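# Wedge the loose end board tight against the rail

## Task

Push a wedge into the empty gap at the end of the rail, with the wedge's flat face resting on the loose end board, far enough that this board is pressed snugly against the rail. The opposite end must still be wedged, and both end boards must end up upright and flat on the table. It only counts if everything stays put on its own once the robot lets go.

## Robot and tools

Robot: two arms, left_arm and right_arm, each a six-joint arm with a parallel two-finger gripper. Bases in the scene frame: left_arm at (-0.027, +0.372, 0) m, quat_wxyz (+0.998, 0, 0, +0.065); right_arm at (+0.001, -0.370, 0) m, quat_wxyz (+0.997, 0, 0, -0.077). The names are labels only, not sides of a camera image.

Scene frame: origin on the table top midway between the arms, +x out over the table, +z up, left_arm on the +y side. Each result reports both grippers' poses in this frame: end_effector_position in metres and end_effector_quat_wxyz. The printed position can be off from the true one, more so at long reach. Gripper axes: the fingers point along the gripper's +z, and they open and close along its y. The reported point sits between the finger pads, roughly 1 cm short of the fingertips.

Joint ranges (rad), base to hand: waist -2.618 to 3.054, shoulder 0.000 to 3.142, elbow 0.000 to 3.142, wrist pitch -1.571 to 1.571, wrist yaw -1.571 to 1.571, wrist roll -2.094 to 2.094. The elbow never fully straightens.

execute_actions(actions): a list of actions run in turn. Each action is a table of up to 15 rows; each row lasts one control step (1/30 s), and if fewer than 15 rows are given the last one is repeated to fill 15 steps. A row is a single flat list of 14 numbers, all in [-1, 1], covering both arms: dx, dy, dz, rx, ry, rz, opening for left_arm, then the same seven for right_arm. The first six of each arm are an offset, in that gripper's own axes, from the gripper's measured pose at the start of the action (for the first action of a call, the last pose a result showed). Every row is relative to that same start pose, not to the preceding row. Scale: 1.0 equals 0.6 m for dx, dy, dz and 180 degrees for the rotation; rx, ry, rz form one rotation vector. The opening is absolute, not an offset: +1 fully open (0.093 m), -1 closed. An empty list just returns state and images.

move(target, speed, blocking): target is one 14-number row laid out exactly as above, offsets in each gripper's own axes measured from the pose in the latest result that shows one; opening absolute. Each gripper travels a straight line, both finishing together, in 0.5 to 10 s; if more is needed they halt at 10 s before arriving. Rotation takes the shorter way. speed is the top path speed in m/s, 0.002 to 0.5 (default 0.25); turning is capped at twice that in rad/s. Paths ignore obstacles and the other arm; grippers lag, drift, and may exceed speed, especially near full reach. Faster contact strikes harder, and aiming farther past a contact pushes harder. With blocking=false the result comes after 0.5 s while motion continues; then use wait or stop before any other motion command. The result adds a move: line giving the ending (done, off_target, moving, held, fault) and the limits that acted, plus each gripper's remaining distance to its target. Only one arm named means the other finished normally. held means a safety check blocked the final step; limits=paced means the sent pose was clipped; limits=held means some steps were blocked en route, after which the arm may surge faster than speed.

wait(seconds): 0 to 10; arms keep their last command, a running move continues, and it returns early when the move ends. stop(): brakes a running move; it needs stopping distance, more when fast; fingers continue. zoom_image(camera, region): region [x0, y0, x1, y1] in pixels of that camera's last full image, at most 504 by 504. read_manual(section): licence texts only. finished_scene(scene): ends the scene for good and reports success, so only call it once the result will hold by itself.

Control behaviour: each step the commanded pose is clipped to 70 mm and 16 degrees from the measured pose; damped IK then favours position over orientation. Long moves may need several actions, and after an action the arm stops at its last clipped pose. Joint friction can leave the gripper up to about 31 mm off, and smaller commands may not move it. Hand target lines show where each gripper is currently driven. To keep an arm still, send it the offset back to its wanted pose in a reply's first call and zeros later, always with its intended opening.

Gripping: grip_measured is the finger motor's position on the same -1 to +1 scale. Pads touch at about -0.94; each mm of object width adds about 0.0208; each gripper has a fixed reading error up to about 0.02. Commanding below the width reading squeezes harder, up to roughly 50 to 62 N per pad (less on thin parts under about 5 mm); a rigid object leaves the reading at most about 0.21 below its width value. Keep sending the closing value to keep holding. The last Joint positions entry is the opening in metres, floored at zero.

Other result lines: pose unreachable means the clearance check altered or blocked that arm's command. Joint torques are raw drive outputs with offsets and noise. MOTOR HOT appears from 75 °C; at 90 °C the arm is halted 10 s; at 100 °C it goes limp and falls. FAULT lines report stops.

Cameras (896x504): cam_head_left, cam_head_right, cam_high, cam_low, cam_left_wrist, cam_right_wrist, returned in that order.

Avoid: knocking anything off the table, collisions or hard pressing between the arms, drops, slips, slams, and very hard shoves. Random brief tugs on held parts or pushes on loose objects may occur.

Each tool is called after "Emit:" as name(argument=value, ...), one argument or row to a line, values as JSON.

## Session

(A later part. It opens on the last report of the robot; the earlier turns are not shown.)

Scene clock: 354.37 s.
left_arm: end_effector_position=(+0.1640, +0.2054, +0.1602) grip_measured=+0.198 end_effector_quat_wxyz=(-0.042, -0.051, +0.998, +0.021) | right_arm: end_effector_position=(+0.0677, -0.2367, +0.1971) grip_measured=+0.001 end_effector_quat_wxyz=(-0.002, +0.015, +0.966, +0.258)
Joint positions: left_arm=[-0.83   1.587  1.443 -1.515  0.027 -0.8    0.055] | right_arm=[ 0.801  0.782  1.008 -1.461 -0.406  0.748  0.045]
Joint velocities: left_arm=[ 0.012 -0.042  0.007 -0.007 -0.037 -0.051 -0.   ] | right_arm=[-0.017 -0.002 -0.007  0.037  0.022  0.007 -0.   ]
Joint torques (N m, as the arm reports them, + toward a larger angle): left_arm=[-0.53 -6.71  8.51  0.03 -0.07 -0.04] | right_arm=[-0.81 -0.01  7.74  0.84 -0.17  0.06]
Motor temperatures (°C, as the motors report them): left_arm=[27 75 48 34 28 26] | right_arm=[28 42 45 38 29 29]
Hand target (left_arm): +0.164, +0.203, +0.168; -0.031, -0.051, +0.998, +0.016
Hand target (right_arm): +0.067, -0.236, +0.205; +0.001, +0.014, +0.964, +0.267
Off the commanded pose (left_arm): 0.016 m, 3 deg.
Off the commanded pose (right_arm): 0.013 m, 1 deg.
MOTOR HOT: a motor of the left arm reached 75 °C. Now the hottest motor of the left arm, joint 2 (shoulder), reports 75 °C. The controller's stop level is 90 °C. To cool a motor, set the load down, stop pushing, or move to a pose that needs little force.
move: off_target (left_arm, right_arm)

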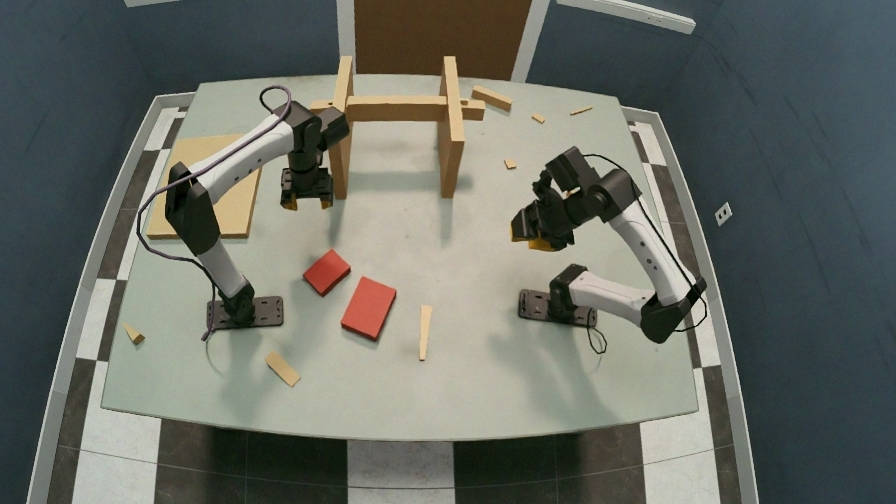

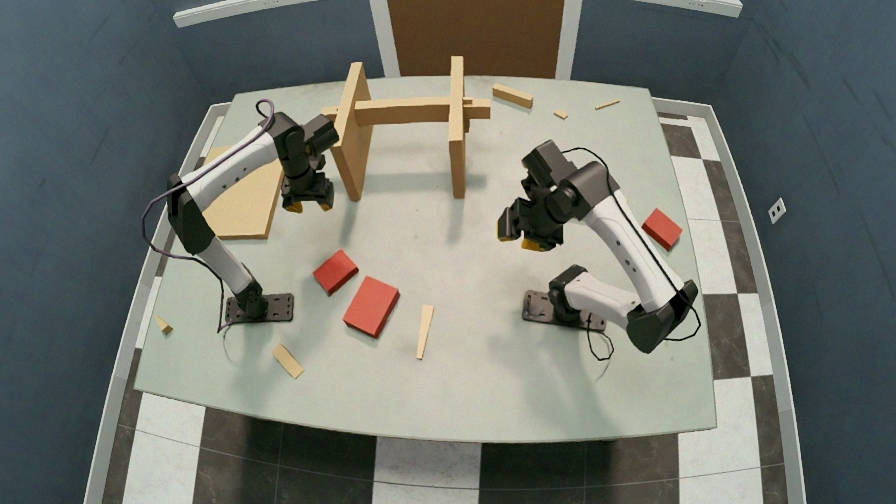

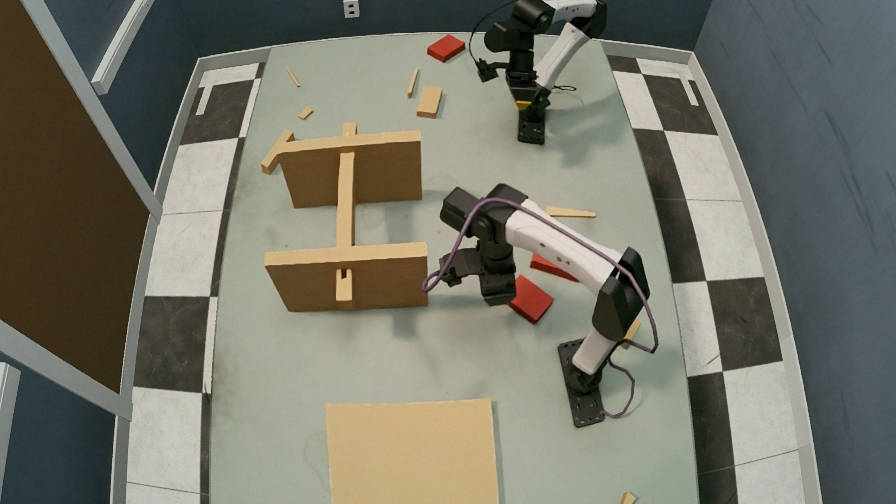

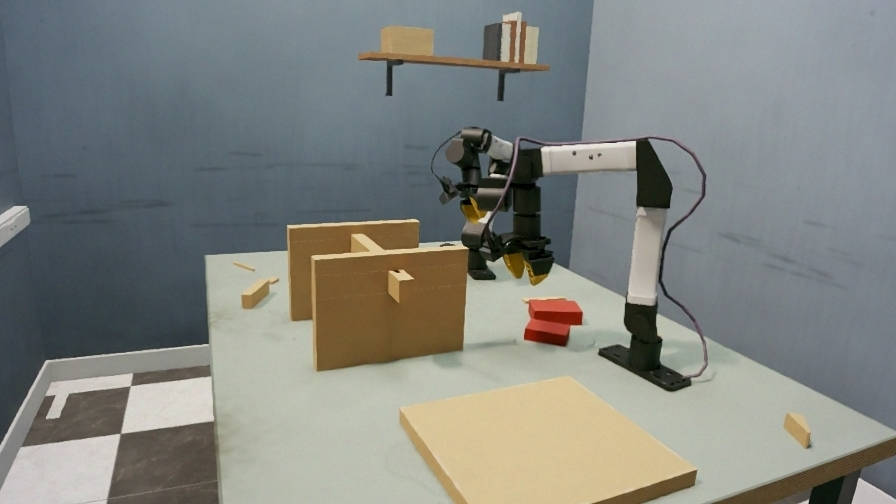

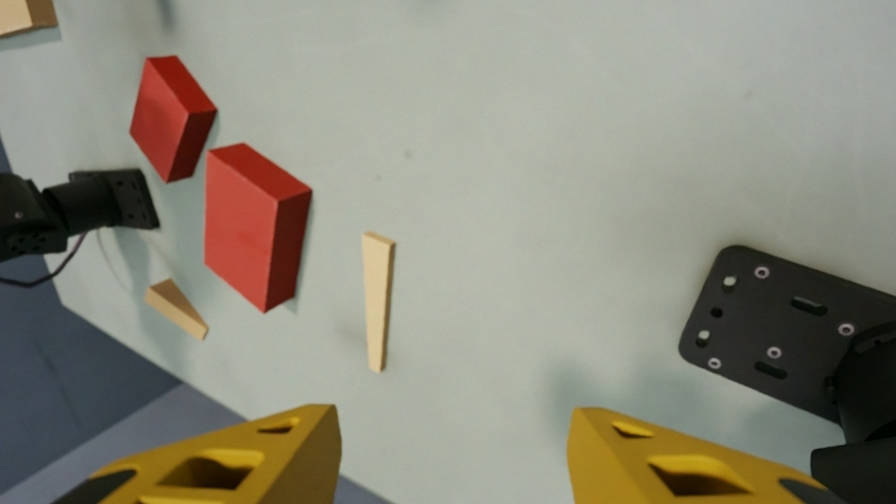

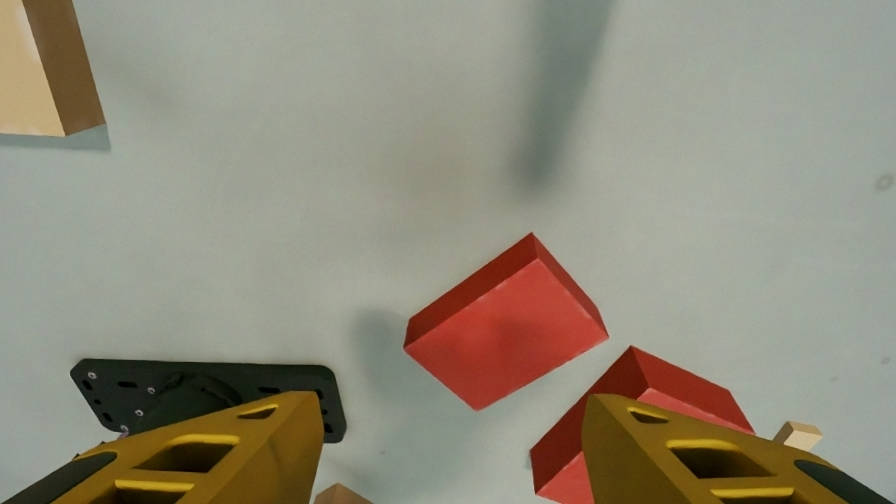

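Emit:
wait(
  seconds=1,
)

Scene clock: 401.50 s.
left_arm: end_effector_position=(+0.1640, +0.2055, +0.1602) grip_measured=+0.198 end_effector_quat_wxyz=(-0.042, -0.051, +0.998, +0.021) | right_arm: end_effector_position=(+0.0674, -0.2366, +0.1972) grip_measured=+0.001 end_effector_quat_wxyz=(-0.002, +0.014, +0.966, +0.258)
Joint positions: left_arm=[-0.83   1.587  1.443 -1.516  0.026 -0.801  0.055] | right_arm=[ 0.8    0.782  1.008 -1.462 -0.408  0.745  0.045]
Joint velocities: left_arm=[-0.007 -0.007 -0.002 -0.051 -0.051 -0.051 -0.   ] | right_arm=[ 0.027 -0.012  0.012  0.022 -0.022 -0.037  0.   ]
Joint torques (N m, as the arm reports them, + toward a larger angle): left_arm=[-0.42 -6.69  8.39  0.03 -0.06  0.03] | right_arm=[-0.75 -0.02  7.75  0.83 -0.18  0.05]
Motor temperatures (°C, as the motors report them): left_arm=[27 59 50 33 27 26] | right_arm=[28 37 49 38 29 29]
Hand target (left_arm): +0.164, +0.203, +0.168; -0.031, -0.051, +0.998, +0.016
Hand target (right_arm): +0.067, -0.236, +0.205; +0.001, +0.014, +0.964, +0.267
Off the commanded pose (left_arm): 0.016 m, 3 deg.
Off the commanded pose (right_arm): 0.013 m, 1 deg.
MOTOR HOT: cleared. Now the hottest motor of the left arm, joint 2 (shoulder), reports 59 °C.
wait: 1.00 s; at rest from the start

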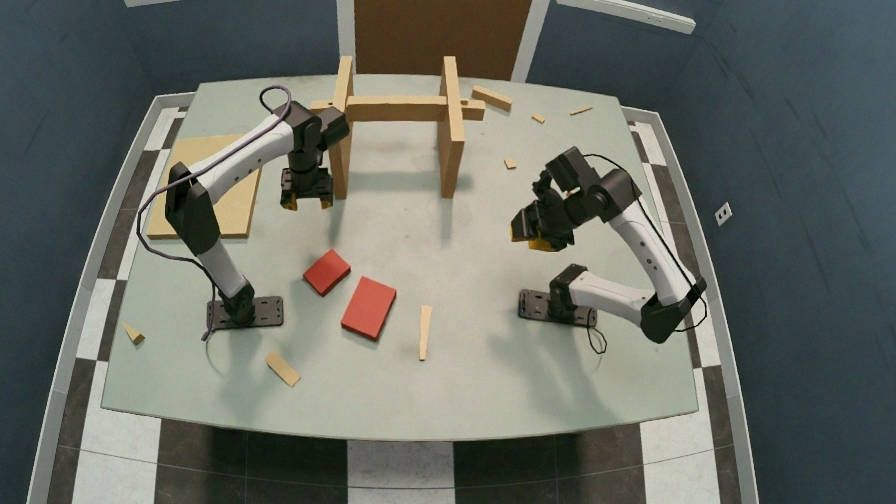

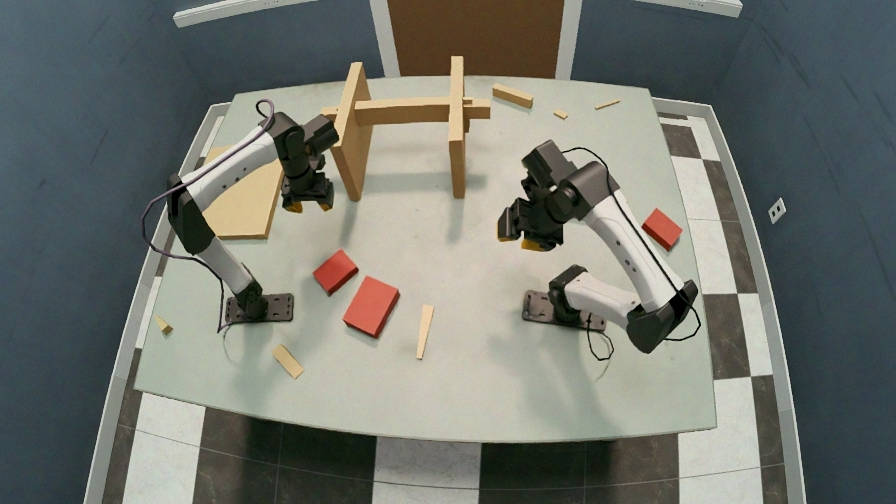

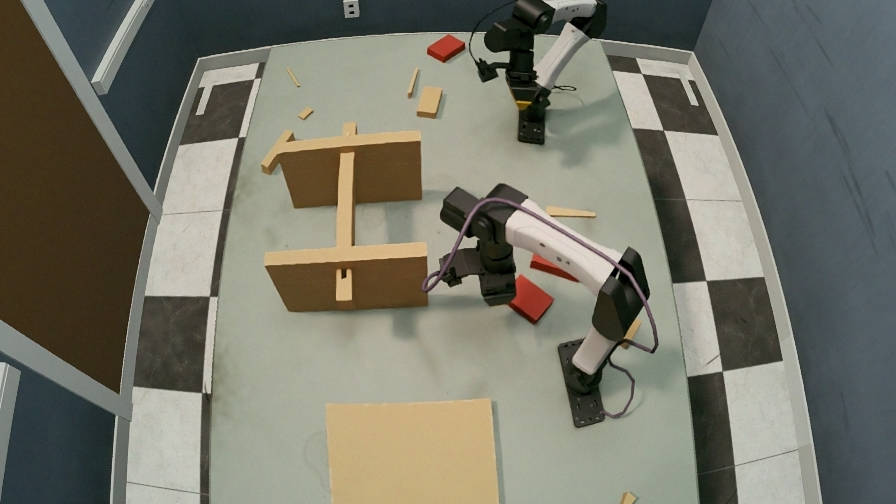

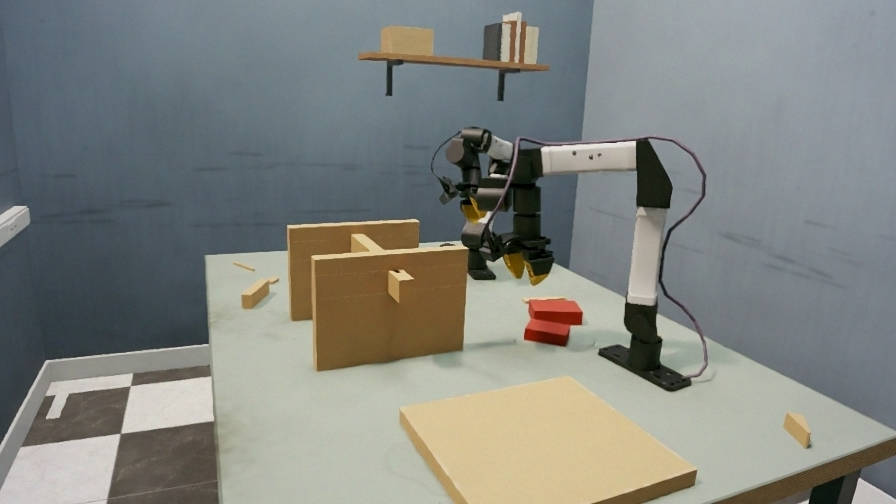

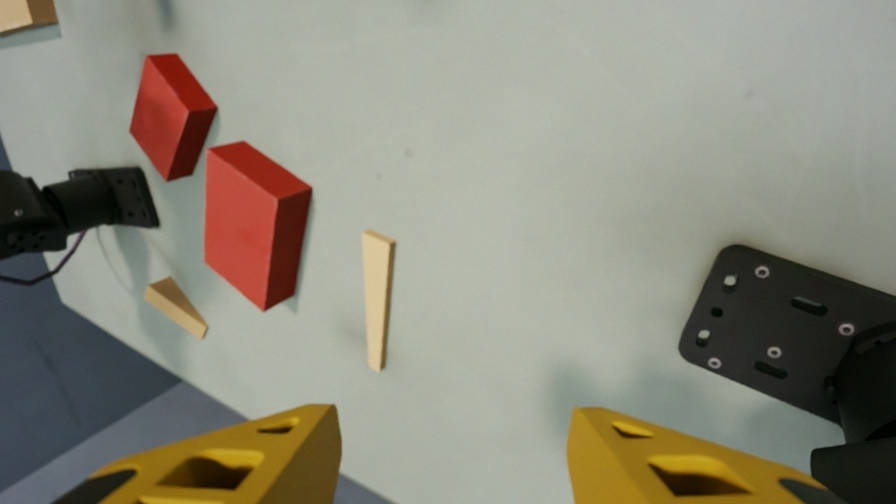

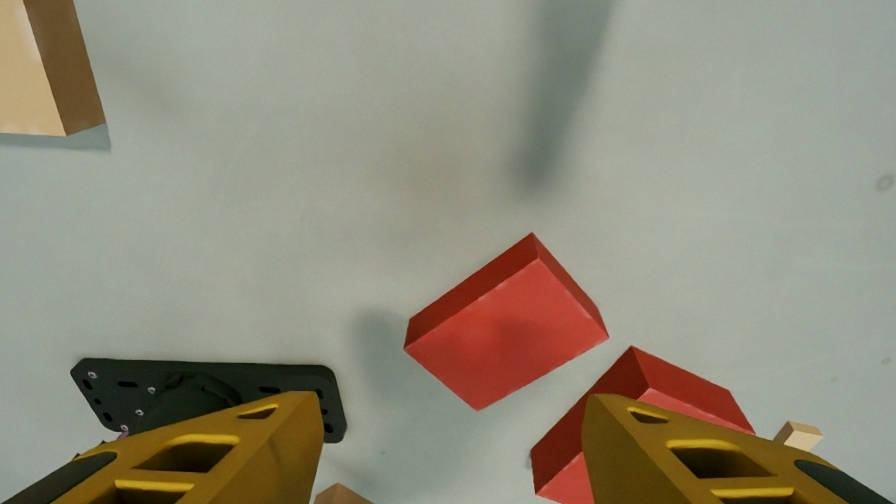

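Emit:
zoom_image(
  camera="cam_high",
  region=[290, 220, 410, 320],
)

Emit:
zoom_image(
  camera="cam_low",
  region=[330, 220, 450, 320],
)

Region (290, 220, 410, 320) of cam_high's 896x504 image, scaled by 4.200, with more detail than that image has.

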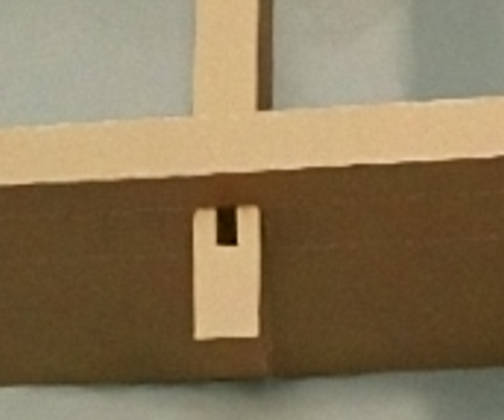

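Region (330, 220, 450, 320) of cam_low's 896x504 image, scaled by 4.200, with more detail than that image has.

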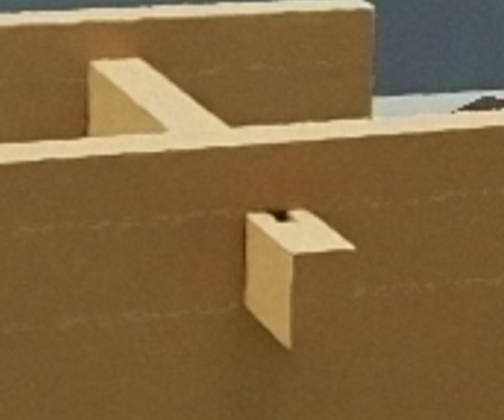

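Emit:
move(
  target=[0.318, -0.429, 0.174, 0.011, -0.028, 0.088, 0.2, 0, 0, 0, 0, 0, 0, 0.0],
  speed=0.2,
)

Scene clock: 415.60 s.
left_arm: end_effector_position=(-0.0009, -0.0607, +0.0513) grip_measured=+0.198 end_effector_quat_wxyz=(+0.001, +0.091, +0.996, +0.012) | right_arm: end_effector_position=(+0.0674, -0.2366, +0.1972) grip_measured=+0.001 end_effector_quat_wxyz=(-0.002, +0.014, +0.966, +0.258)
Joint positions: left_arm=[-1.643  2.262  1.929 -1.262 -0.006 -1.33   0.055] | right_arm=[ 0.8    0.782  1.008 -1.462 -0.408  0.745  0.045]
Joint velocities: left_arm=[ 0.002 -0.002  0.017 -0.051  0.037 -0.007  0.001] | right_arm=[-0.022 -0.002  0.012 -0.022  0.007  0.037 -0.001]
Joint torques (N m, as the arm reports them, + toward a larger angle): left_arm=[  0.03 -11.57   8.56   0.12  -0.12   0.02] | right_arm=[ 0.41  0.08  5.76  0.95 -0.04  0.11]
Motor temperatures (°C, as the motors report them): left_arm=[27 58 50 33 27 26] | right_arm=[28 37 49 38 29 29]
Hand target (left_arm): -0.001, -0.063, +0.055; +0.006, +0.088, +0.996, +0.011
Hand target (right_arm): +0.067, -0.237, +0.197; -0.002, +0.014, +0.966, +0.258
Off the commanded pose (left_arm): 0.013 m, 1 deg.
Off the commanded pose (right_arm): 0.000 m, 0 deg.
move: off_target (left_arm)

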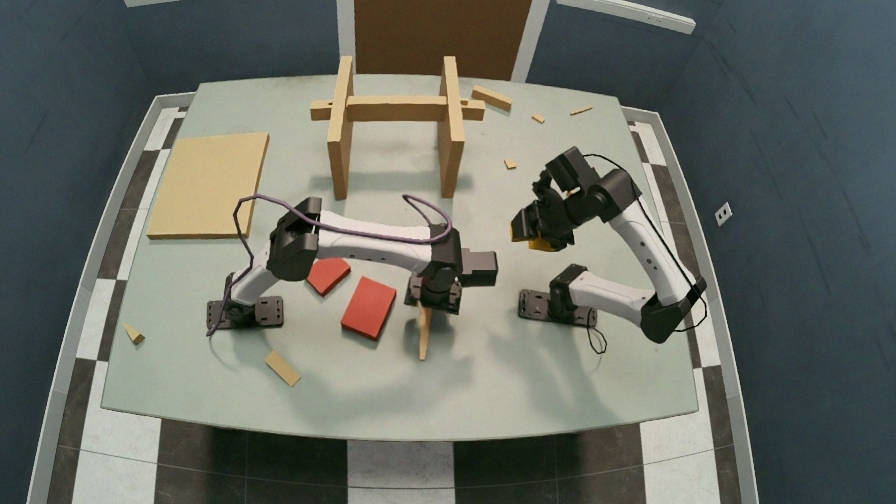

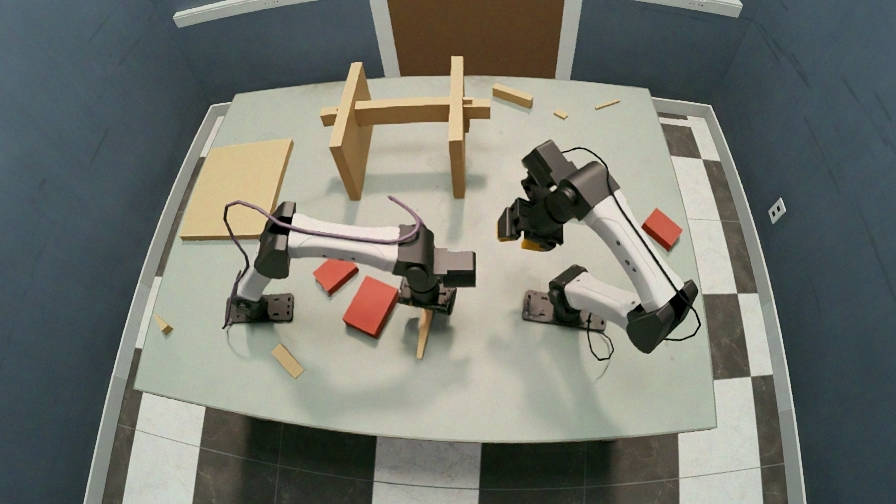

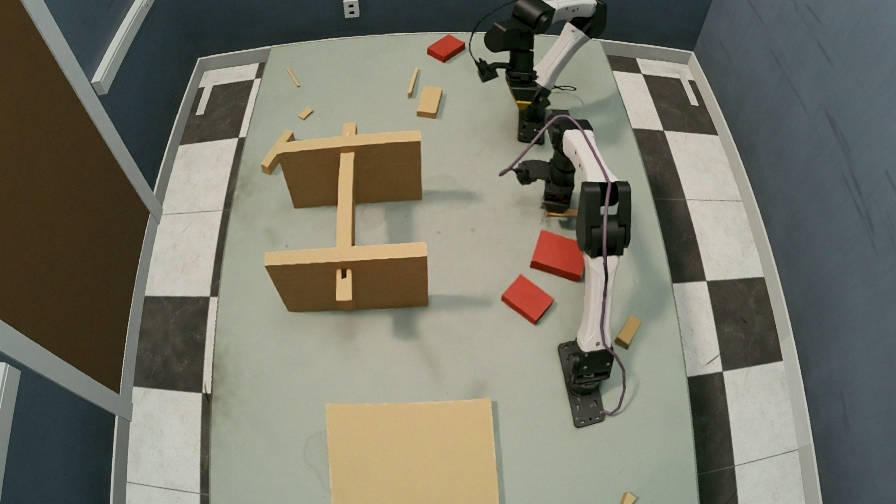

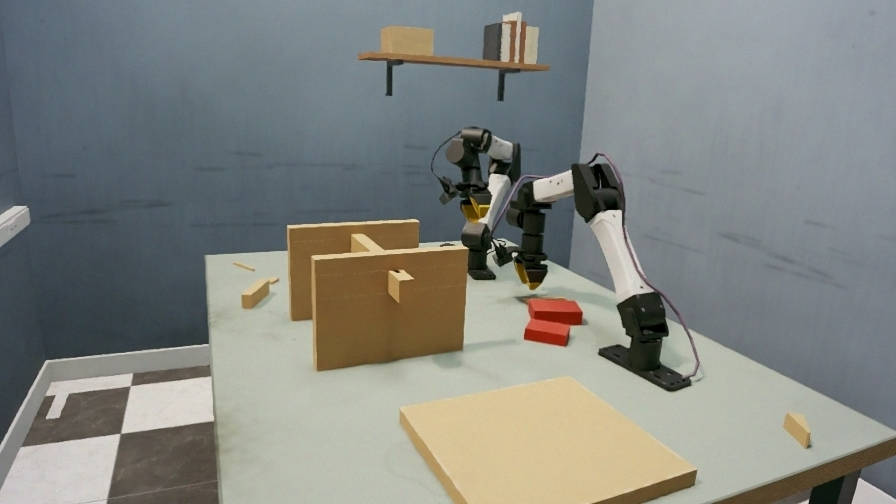

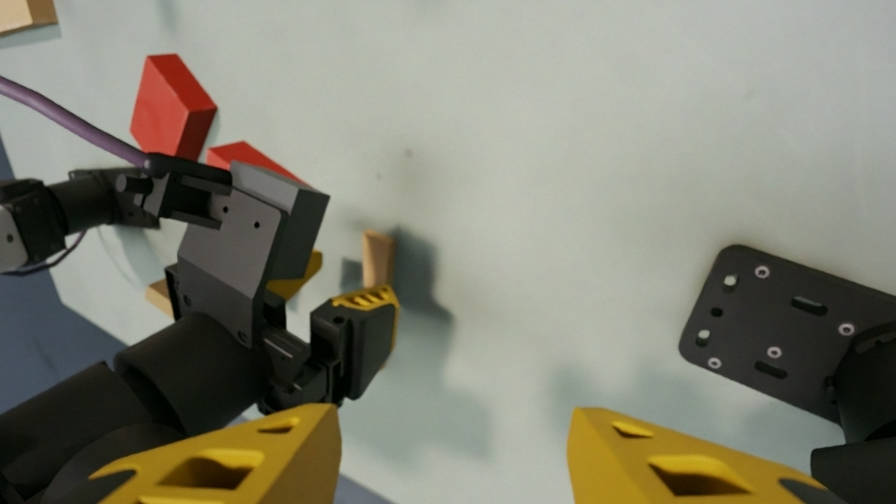

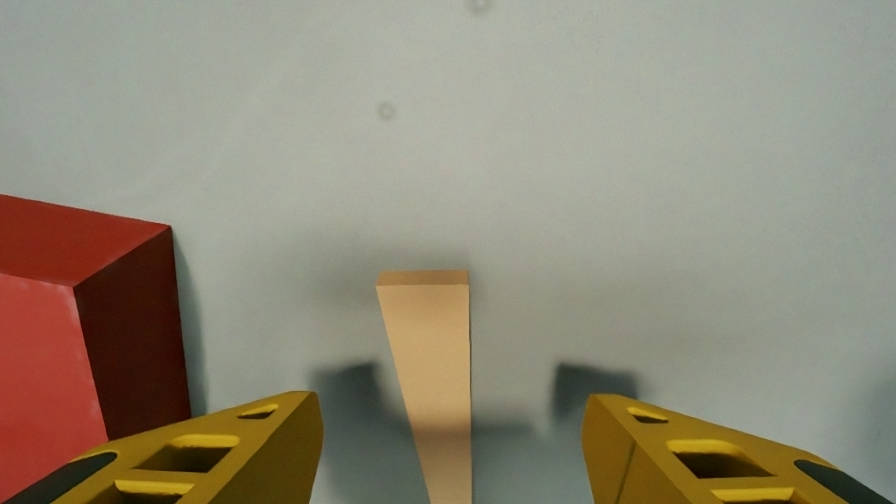

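Emit:
move(
  target=[0, 0.016, 0.06, 0, 0, -0.012, 0.2, 0, 0, 0, 0, 0, 0, 0.0],
  speed=0.04,
)

Scene clock: 426.53 s.
left_arm: end_effector_position=(-0.0014, -0.0498, +0.0127) grip_measured=+0.198 end_effector_quat_wxyz=(+0.001, +0.080, +0.997, +0.021) | right_arm: end_effector_position=(+0.0674, -0.2366, +0.1972) grip_measured=+0.001 end_effector_quat_wxyz=(-0.002, +0.014, +0.966, +0.258)
Joint positions: left_arm=[-1.643  2.262  1.773 -1.123 -0.008 -1.353  0.055] | right_arm=[ 0.8    0.782  1.008 -1.462 -0.408  0.745  0.045]
Joint velocities: left_arm=[-0.002  0.017 -0.002 -0.037 -0.037 -0.022 -0.001] | right_arm=[ 0.017 -0.002  0.012 -0.168 -0.022 -0.007  0.001]
Joint torques (N m, as the arm reports them, + toward a larger angle): left_arm=[  0.64 -12.94   5.37   0.36  -0.05  -0.06] | right_arm=[ 0.4   0.07  5.76  0.95 -0.04  0.11]
Motor temperatures (°C, as the motors report them): left_arm=[27 61 50 33 27 26] | right_arm=[28 36 48 38 29 29]
Hand target (left_arm): +0.001, -0.051, +0.016; +0.002, +0.072, +0.997, +0.012
Hand target (right_arm): +0.067, -0.237, +0.197; -0.002, +0.014, +0.966, +0.258
Off the commanded pose (left_arm): 0.004 m, 1 deg.
Off the commanded pose (right_arm): 0.000 m, 0 deg.
move: done

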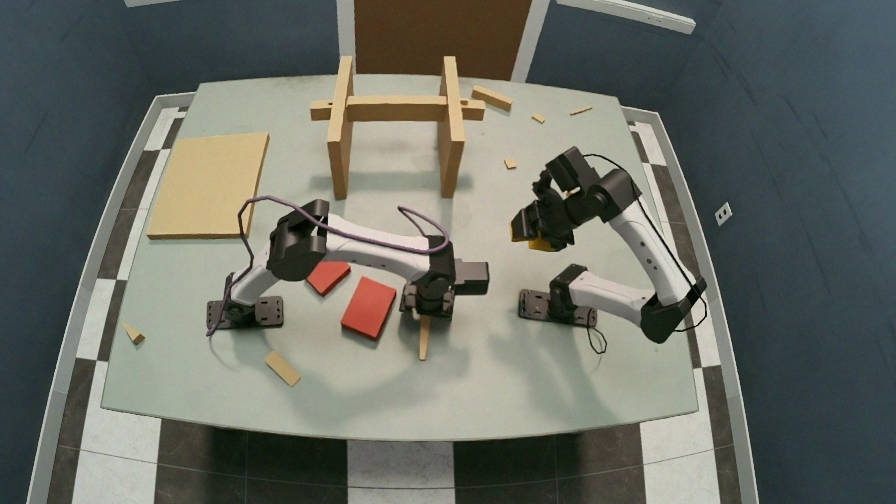

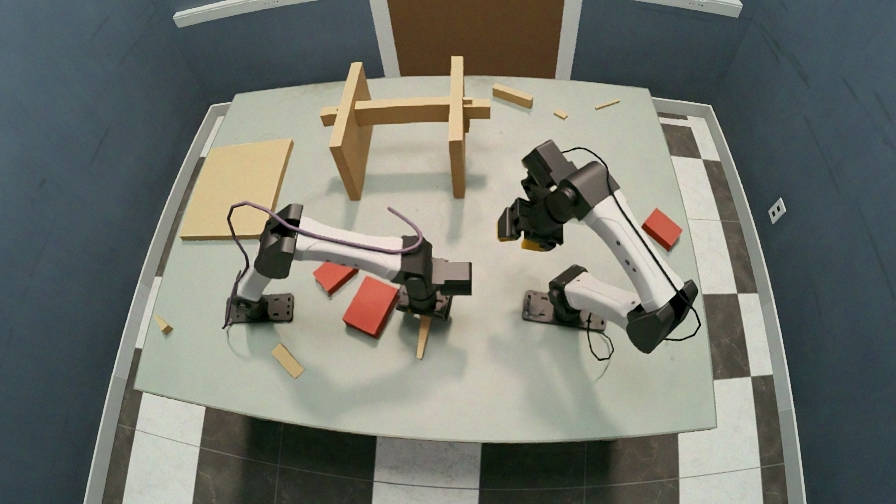

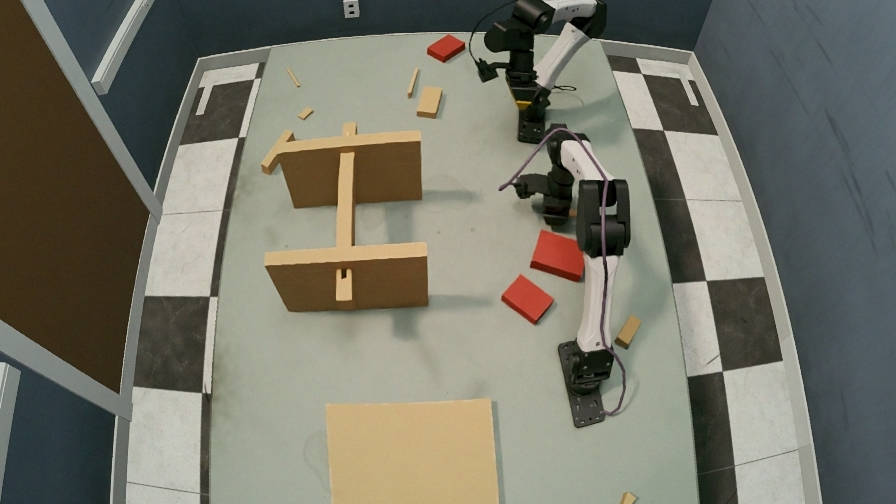

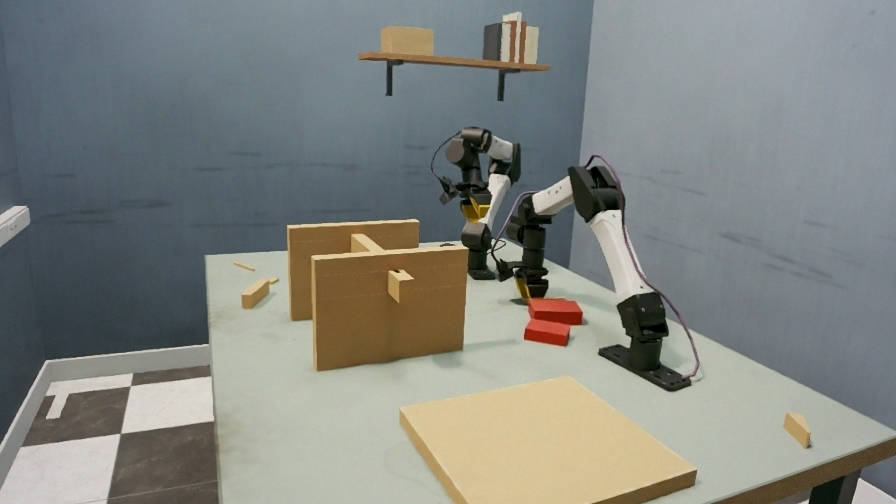

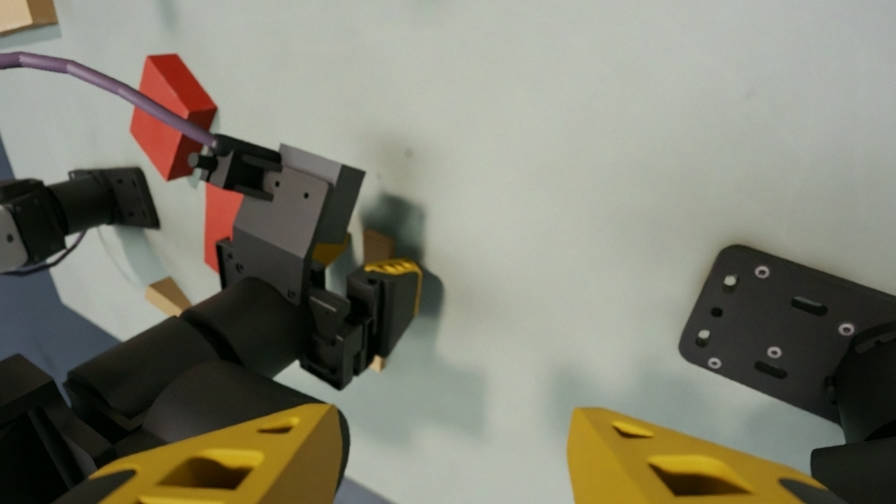

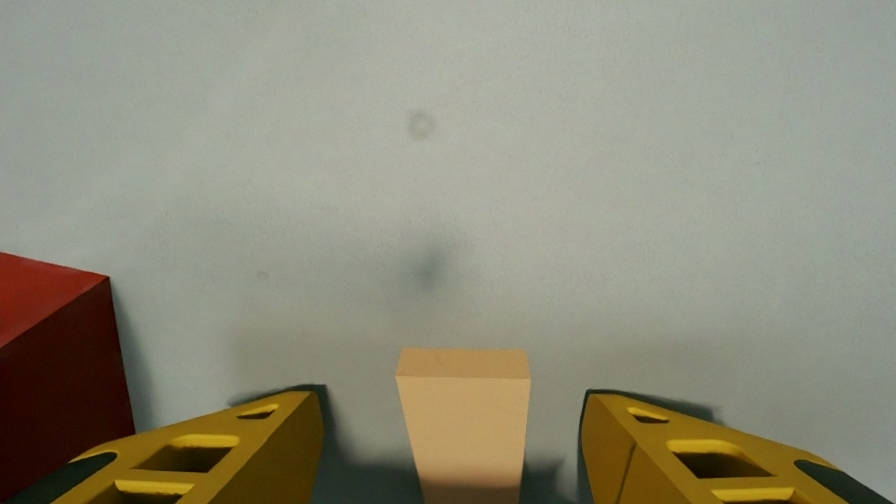

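Emit:
execute_actions(
  actions=[
    [[0,0,0,0,0,0,-0.1,0,0,0,0,0,0,0],[0,0,0,0,0,0,-0.2,0,0,0,0,0,0,0],[0,0,0,0,0,0,-0.28,0,0,0,0,0,0,0],[0,0,0,0,0,0,-0.34,0,0,0,0,0,0,0],[0,0,0,0,0,0,-0.38,0,0,0,0,0,0,0],[0,0,0,0,0,0,-0.41,0,0,0,0,0,0,0],[0,0,0,0,0,0,-0.44,0,0,0,0,0,0,0],[0,0,0,0,0,0,-0.47,0,0,0,0,0,0,0],[0,0,0,0,0,0,-0.50,0,0,0,0,0,0,0],[0,0,0,0,0,0,-0.53,0,0,0,0,0,0,0],[0,0,0,0,0,0,-0.56,0,0,0,0,0,0,0],[0,0,0,0,0,0,-0.59,0,0,0,0,0,0,0],[0,0,0,0,0,0,-0.61,0,0,0,0,0,0,0],[0,0,0,0,0,0,-0.63,0,0,0,0,0,0,0]],
    [[0,0,0,0,0,0,-0.63,0,0,0,0,0,0,0]],
  ],
)

Scene clock: 435.13 s.
left_arm: end_effector_position=(-0.0013, -0.0503, +0.0127) grip_measured=-0.613 end_effector_quat_wxyz=(+0.001, +0.080, +0.997, +0.020) | right_arm: end_effector_position=(+0.0674, -0.2366, +0.1972) grip_measured=+0.001 end_effector_quat_wxyz=(-0.002, +0.014, +0.966, +0.258)
Joint positions: left_arm=[-1.643  2.262  1.773 -1.121 -0.008 -1.353  0.016] | right_arm=[ 0.8    0.782  1.008 -1.462 -0.408  0.745  0.045]
Joint velocities: left_arm=[-0.007 -0.002 -0.002 -0.066 -0.037  0.066 -0.   ] | right_arm=[ 0.022  0.007  0.002 -0.007 -0.066  0.037  0.   ]
Joint torques (N m, as the arm reports them, + toward a larger angle): left_arm=[  0.14 -11.7    6.58   0.23  -0.05   0.1 ] | right_arm=[ 0.41  0.08  5.76  0.95 -0.04  0.11]
Motor temperatures (°C, as the motors report them): left_arm=[27 64 49 32 27 26] | right_arm=[28 36 48 38 29 29]
Hand target (left_arm): -0.001, -0.050, +0.013; +0.001, +0.080, +0.997, +0.020
Hand target (right_arm): +0.067, -0.237, +0.197; -0.002, +0.014, +0.966, +0.258
Off the commanded pose (left_arm): 0.000 m, 0 deg.
Off the commanded pose (right_arm): 0.000 m, 0 deg.

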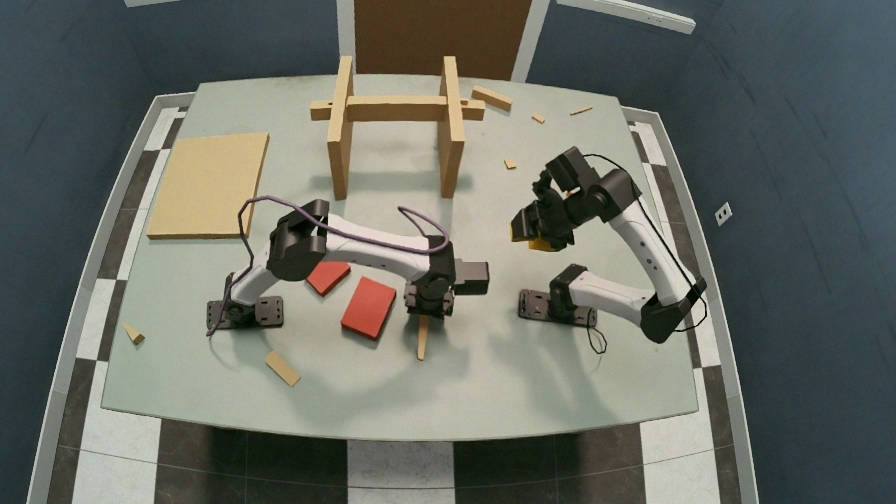

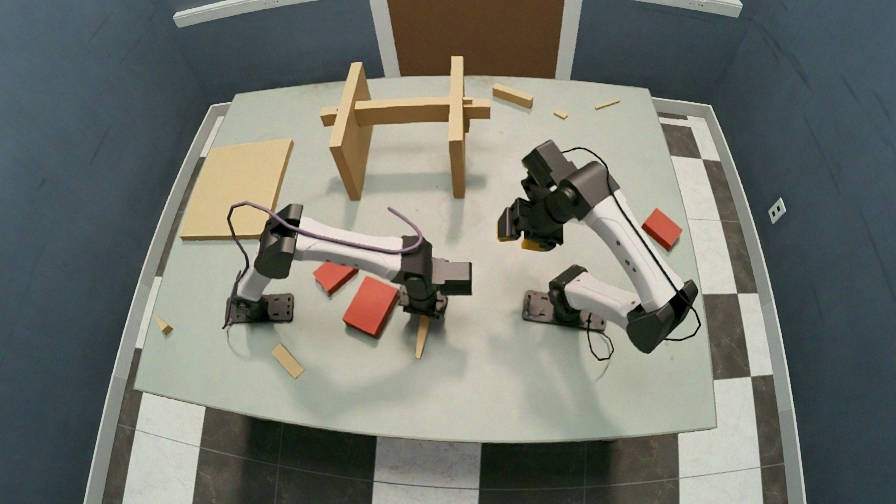

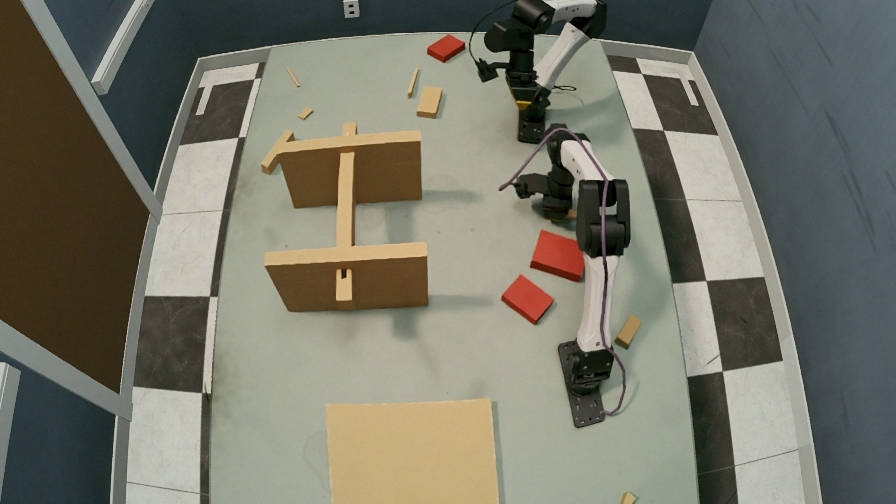

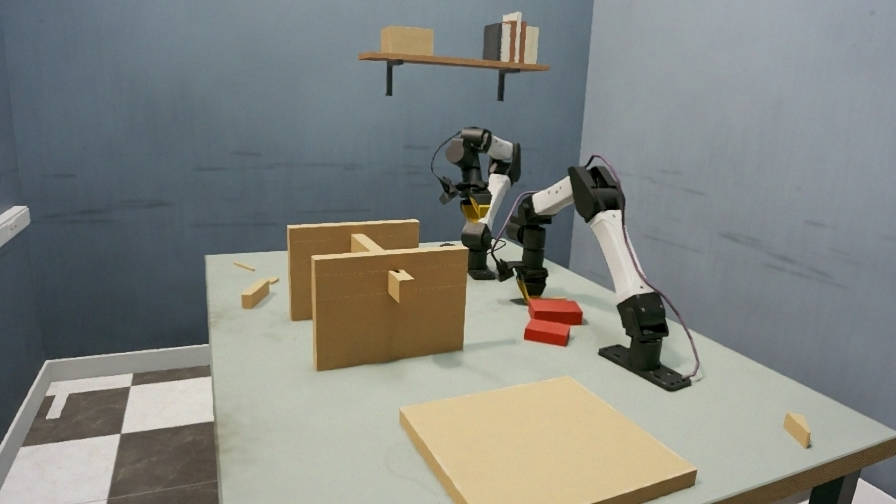

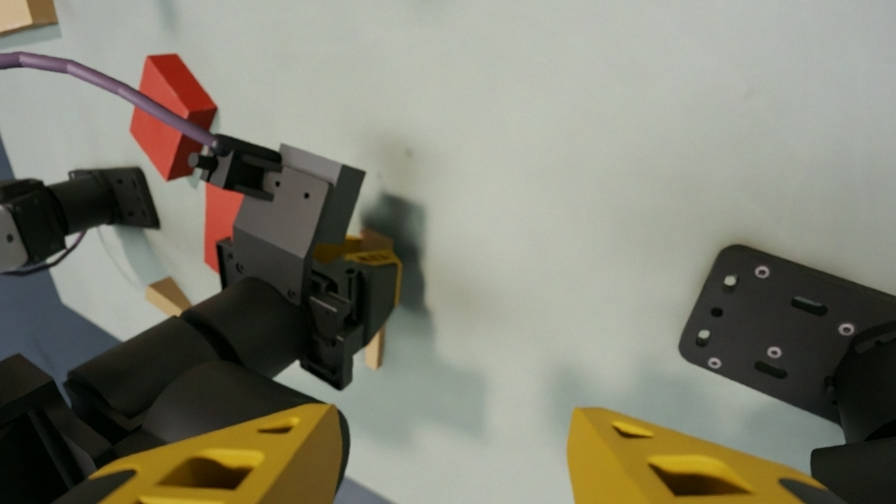

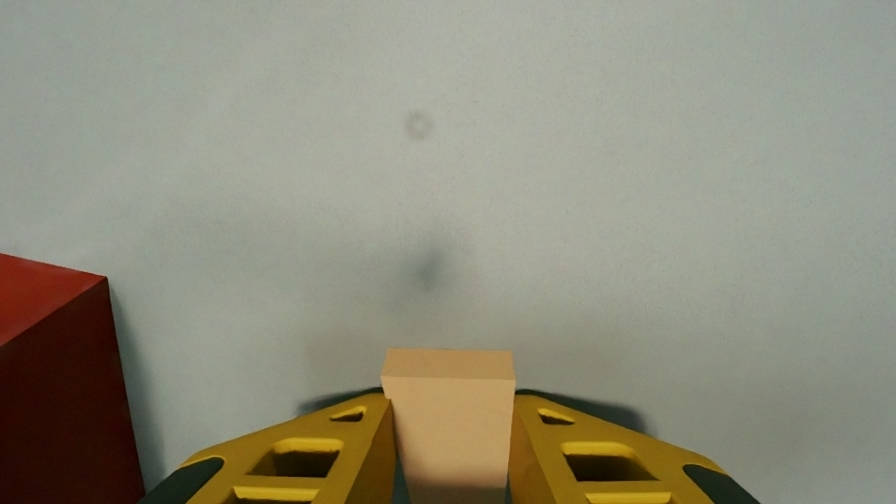

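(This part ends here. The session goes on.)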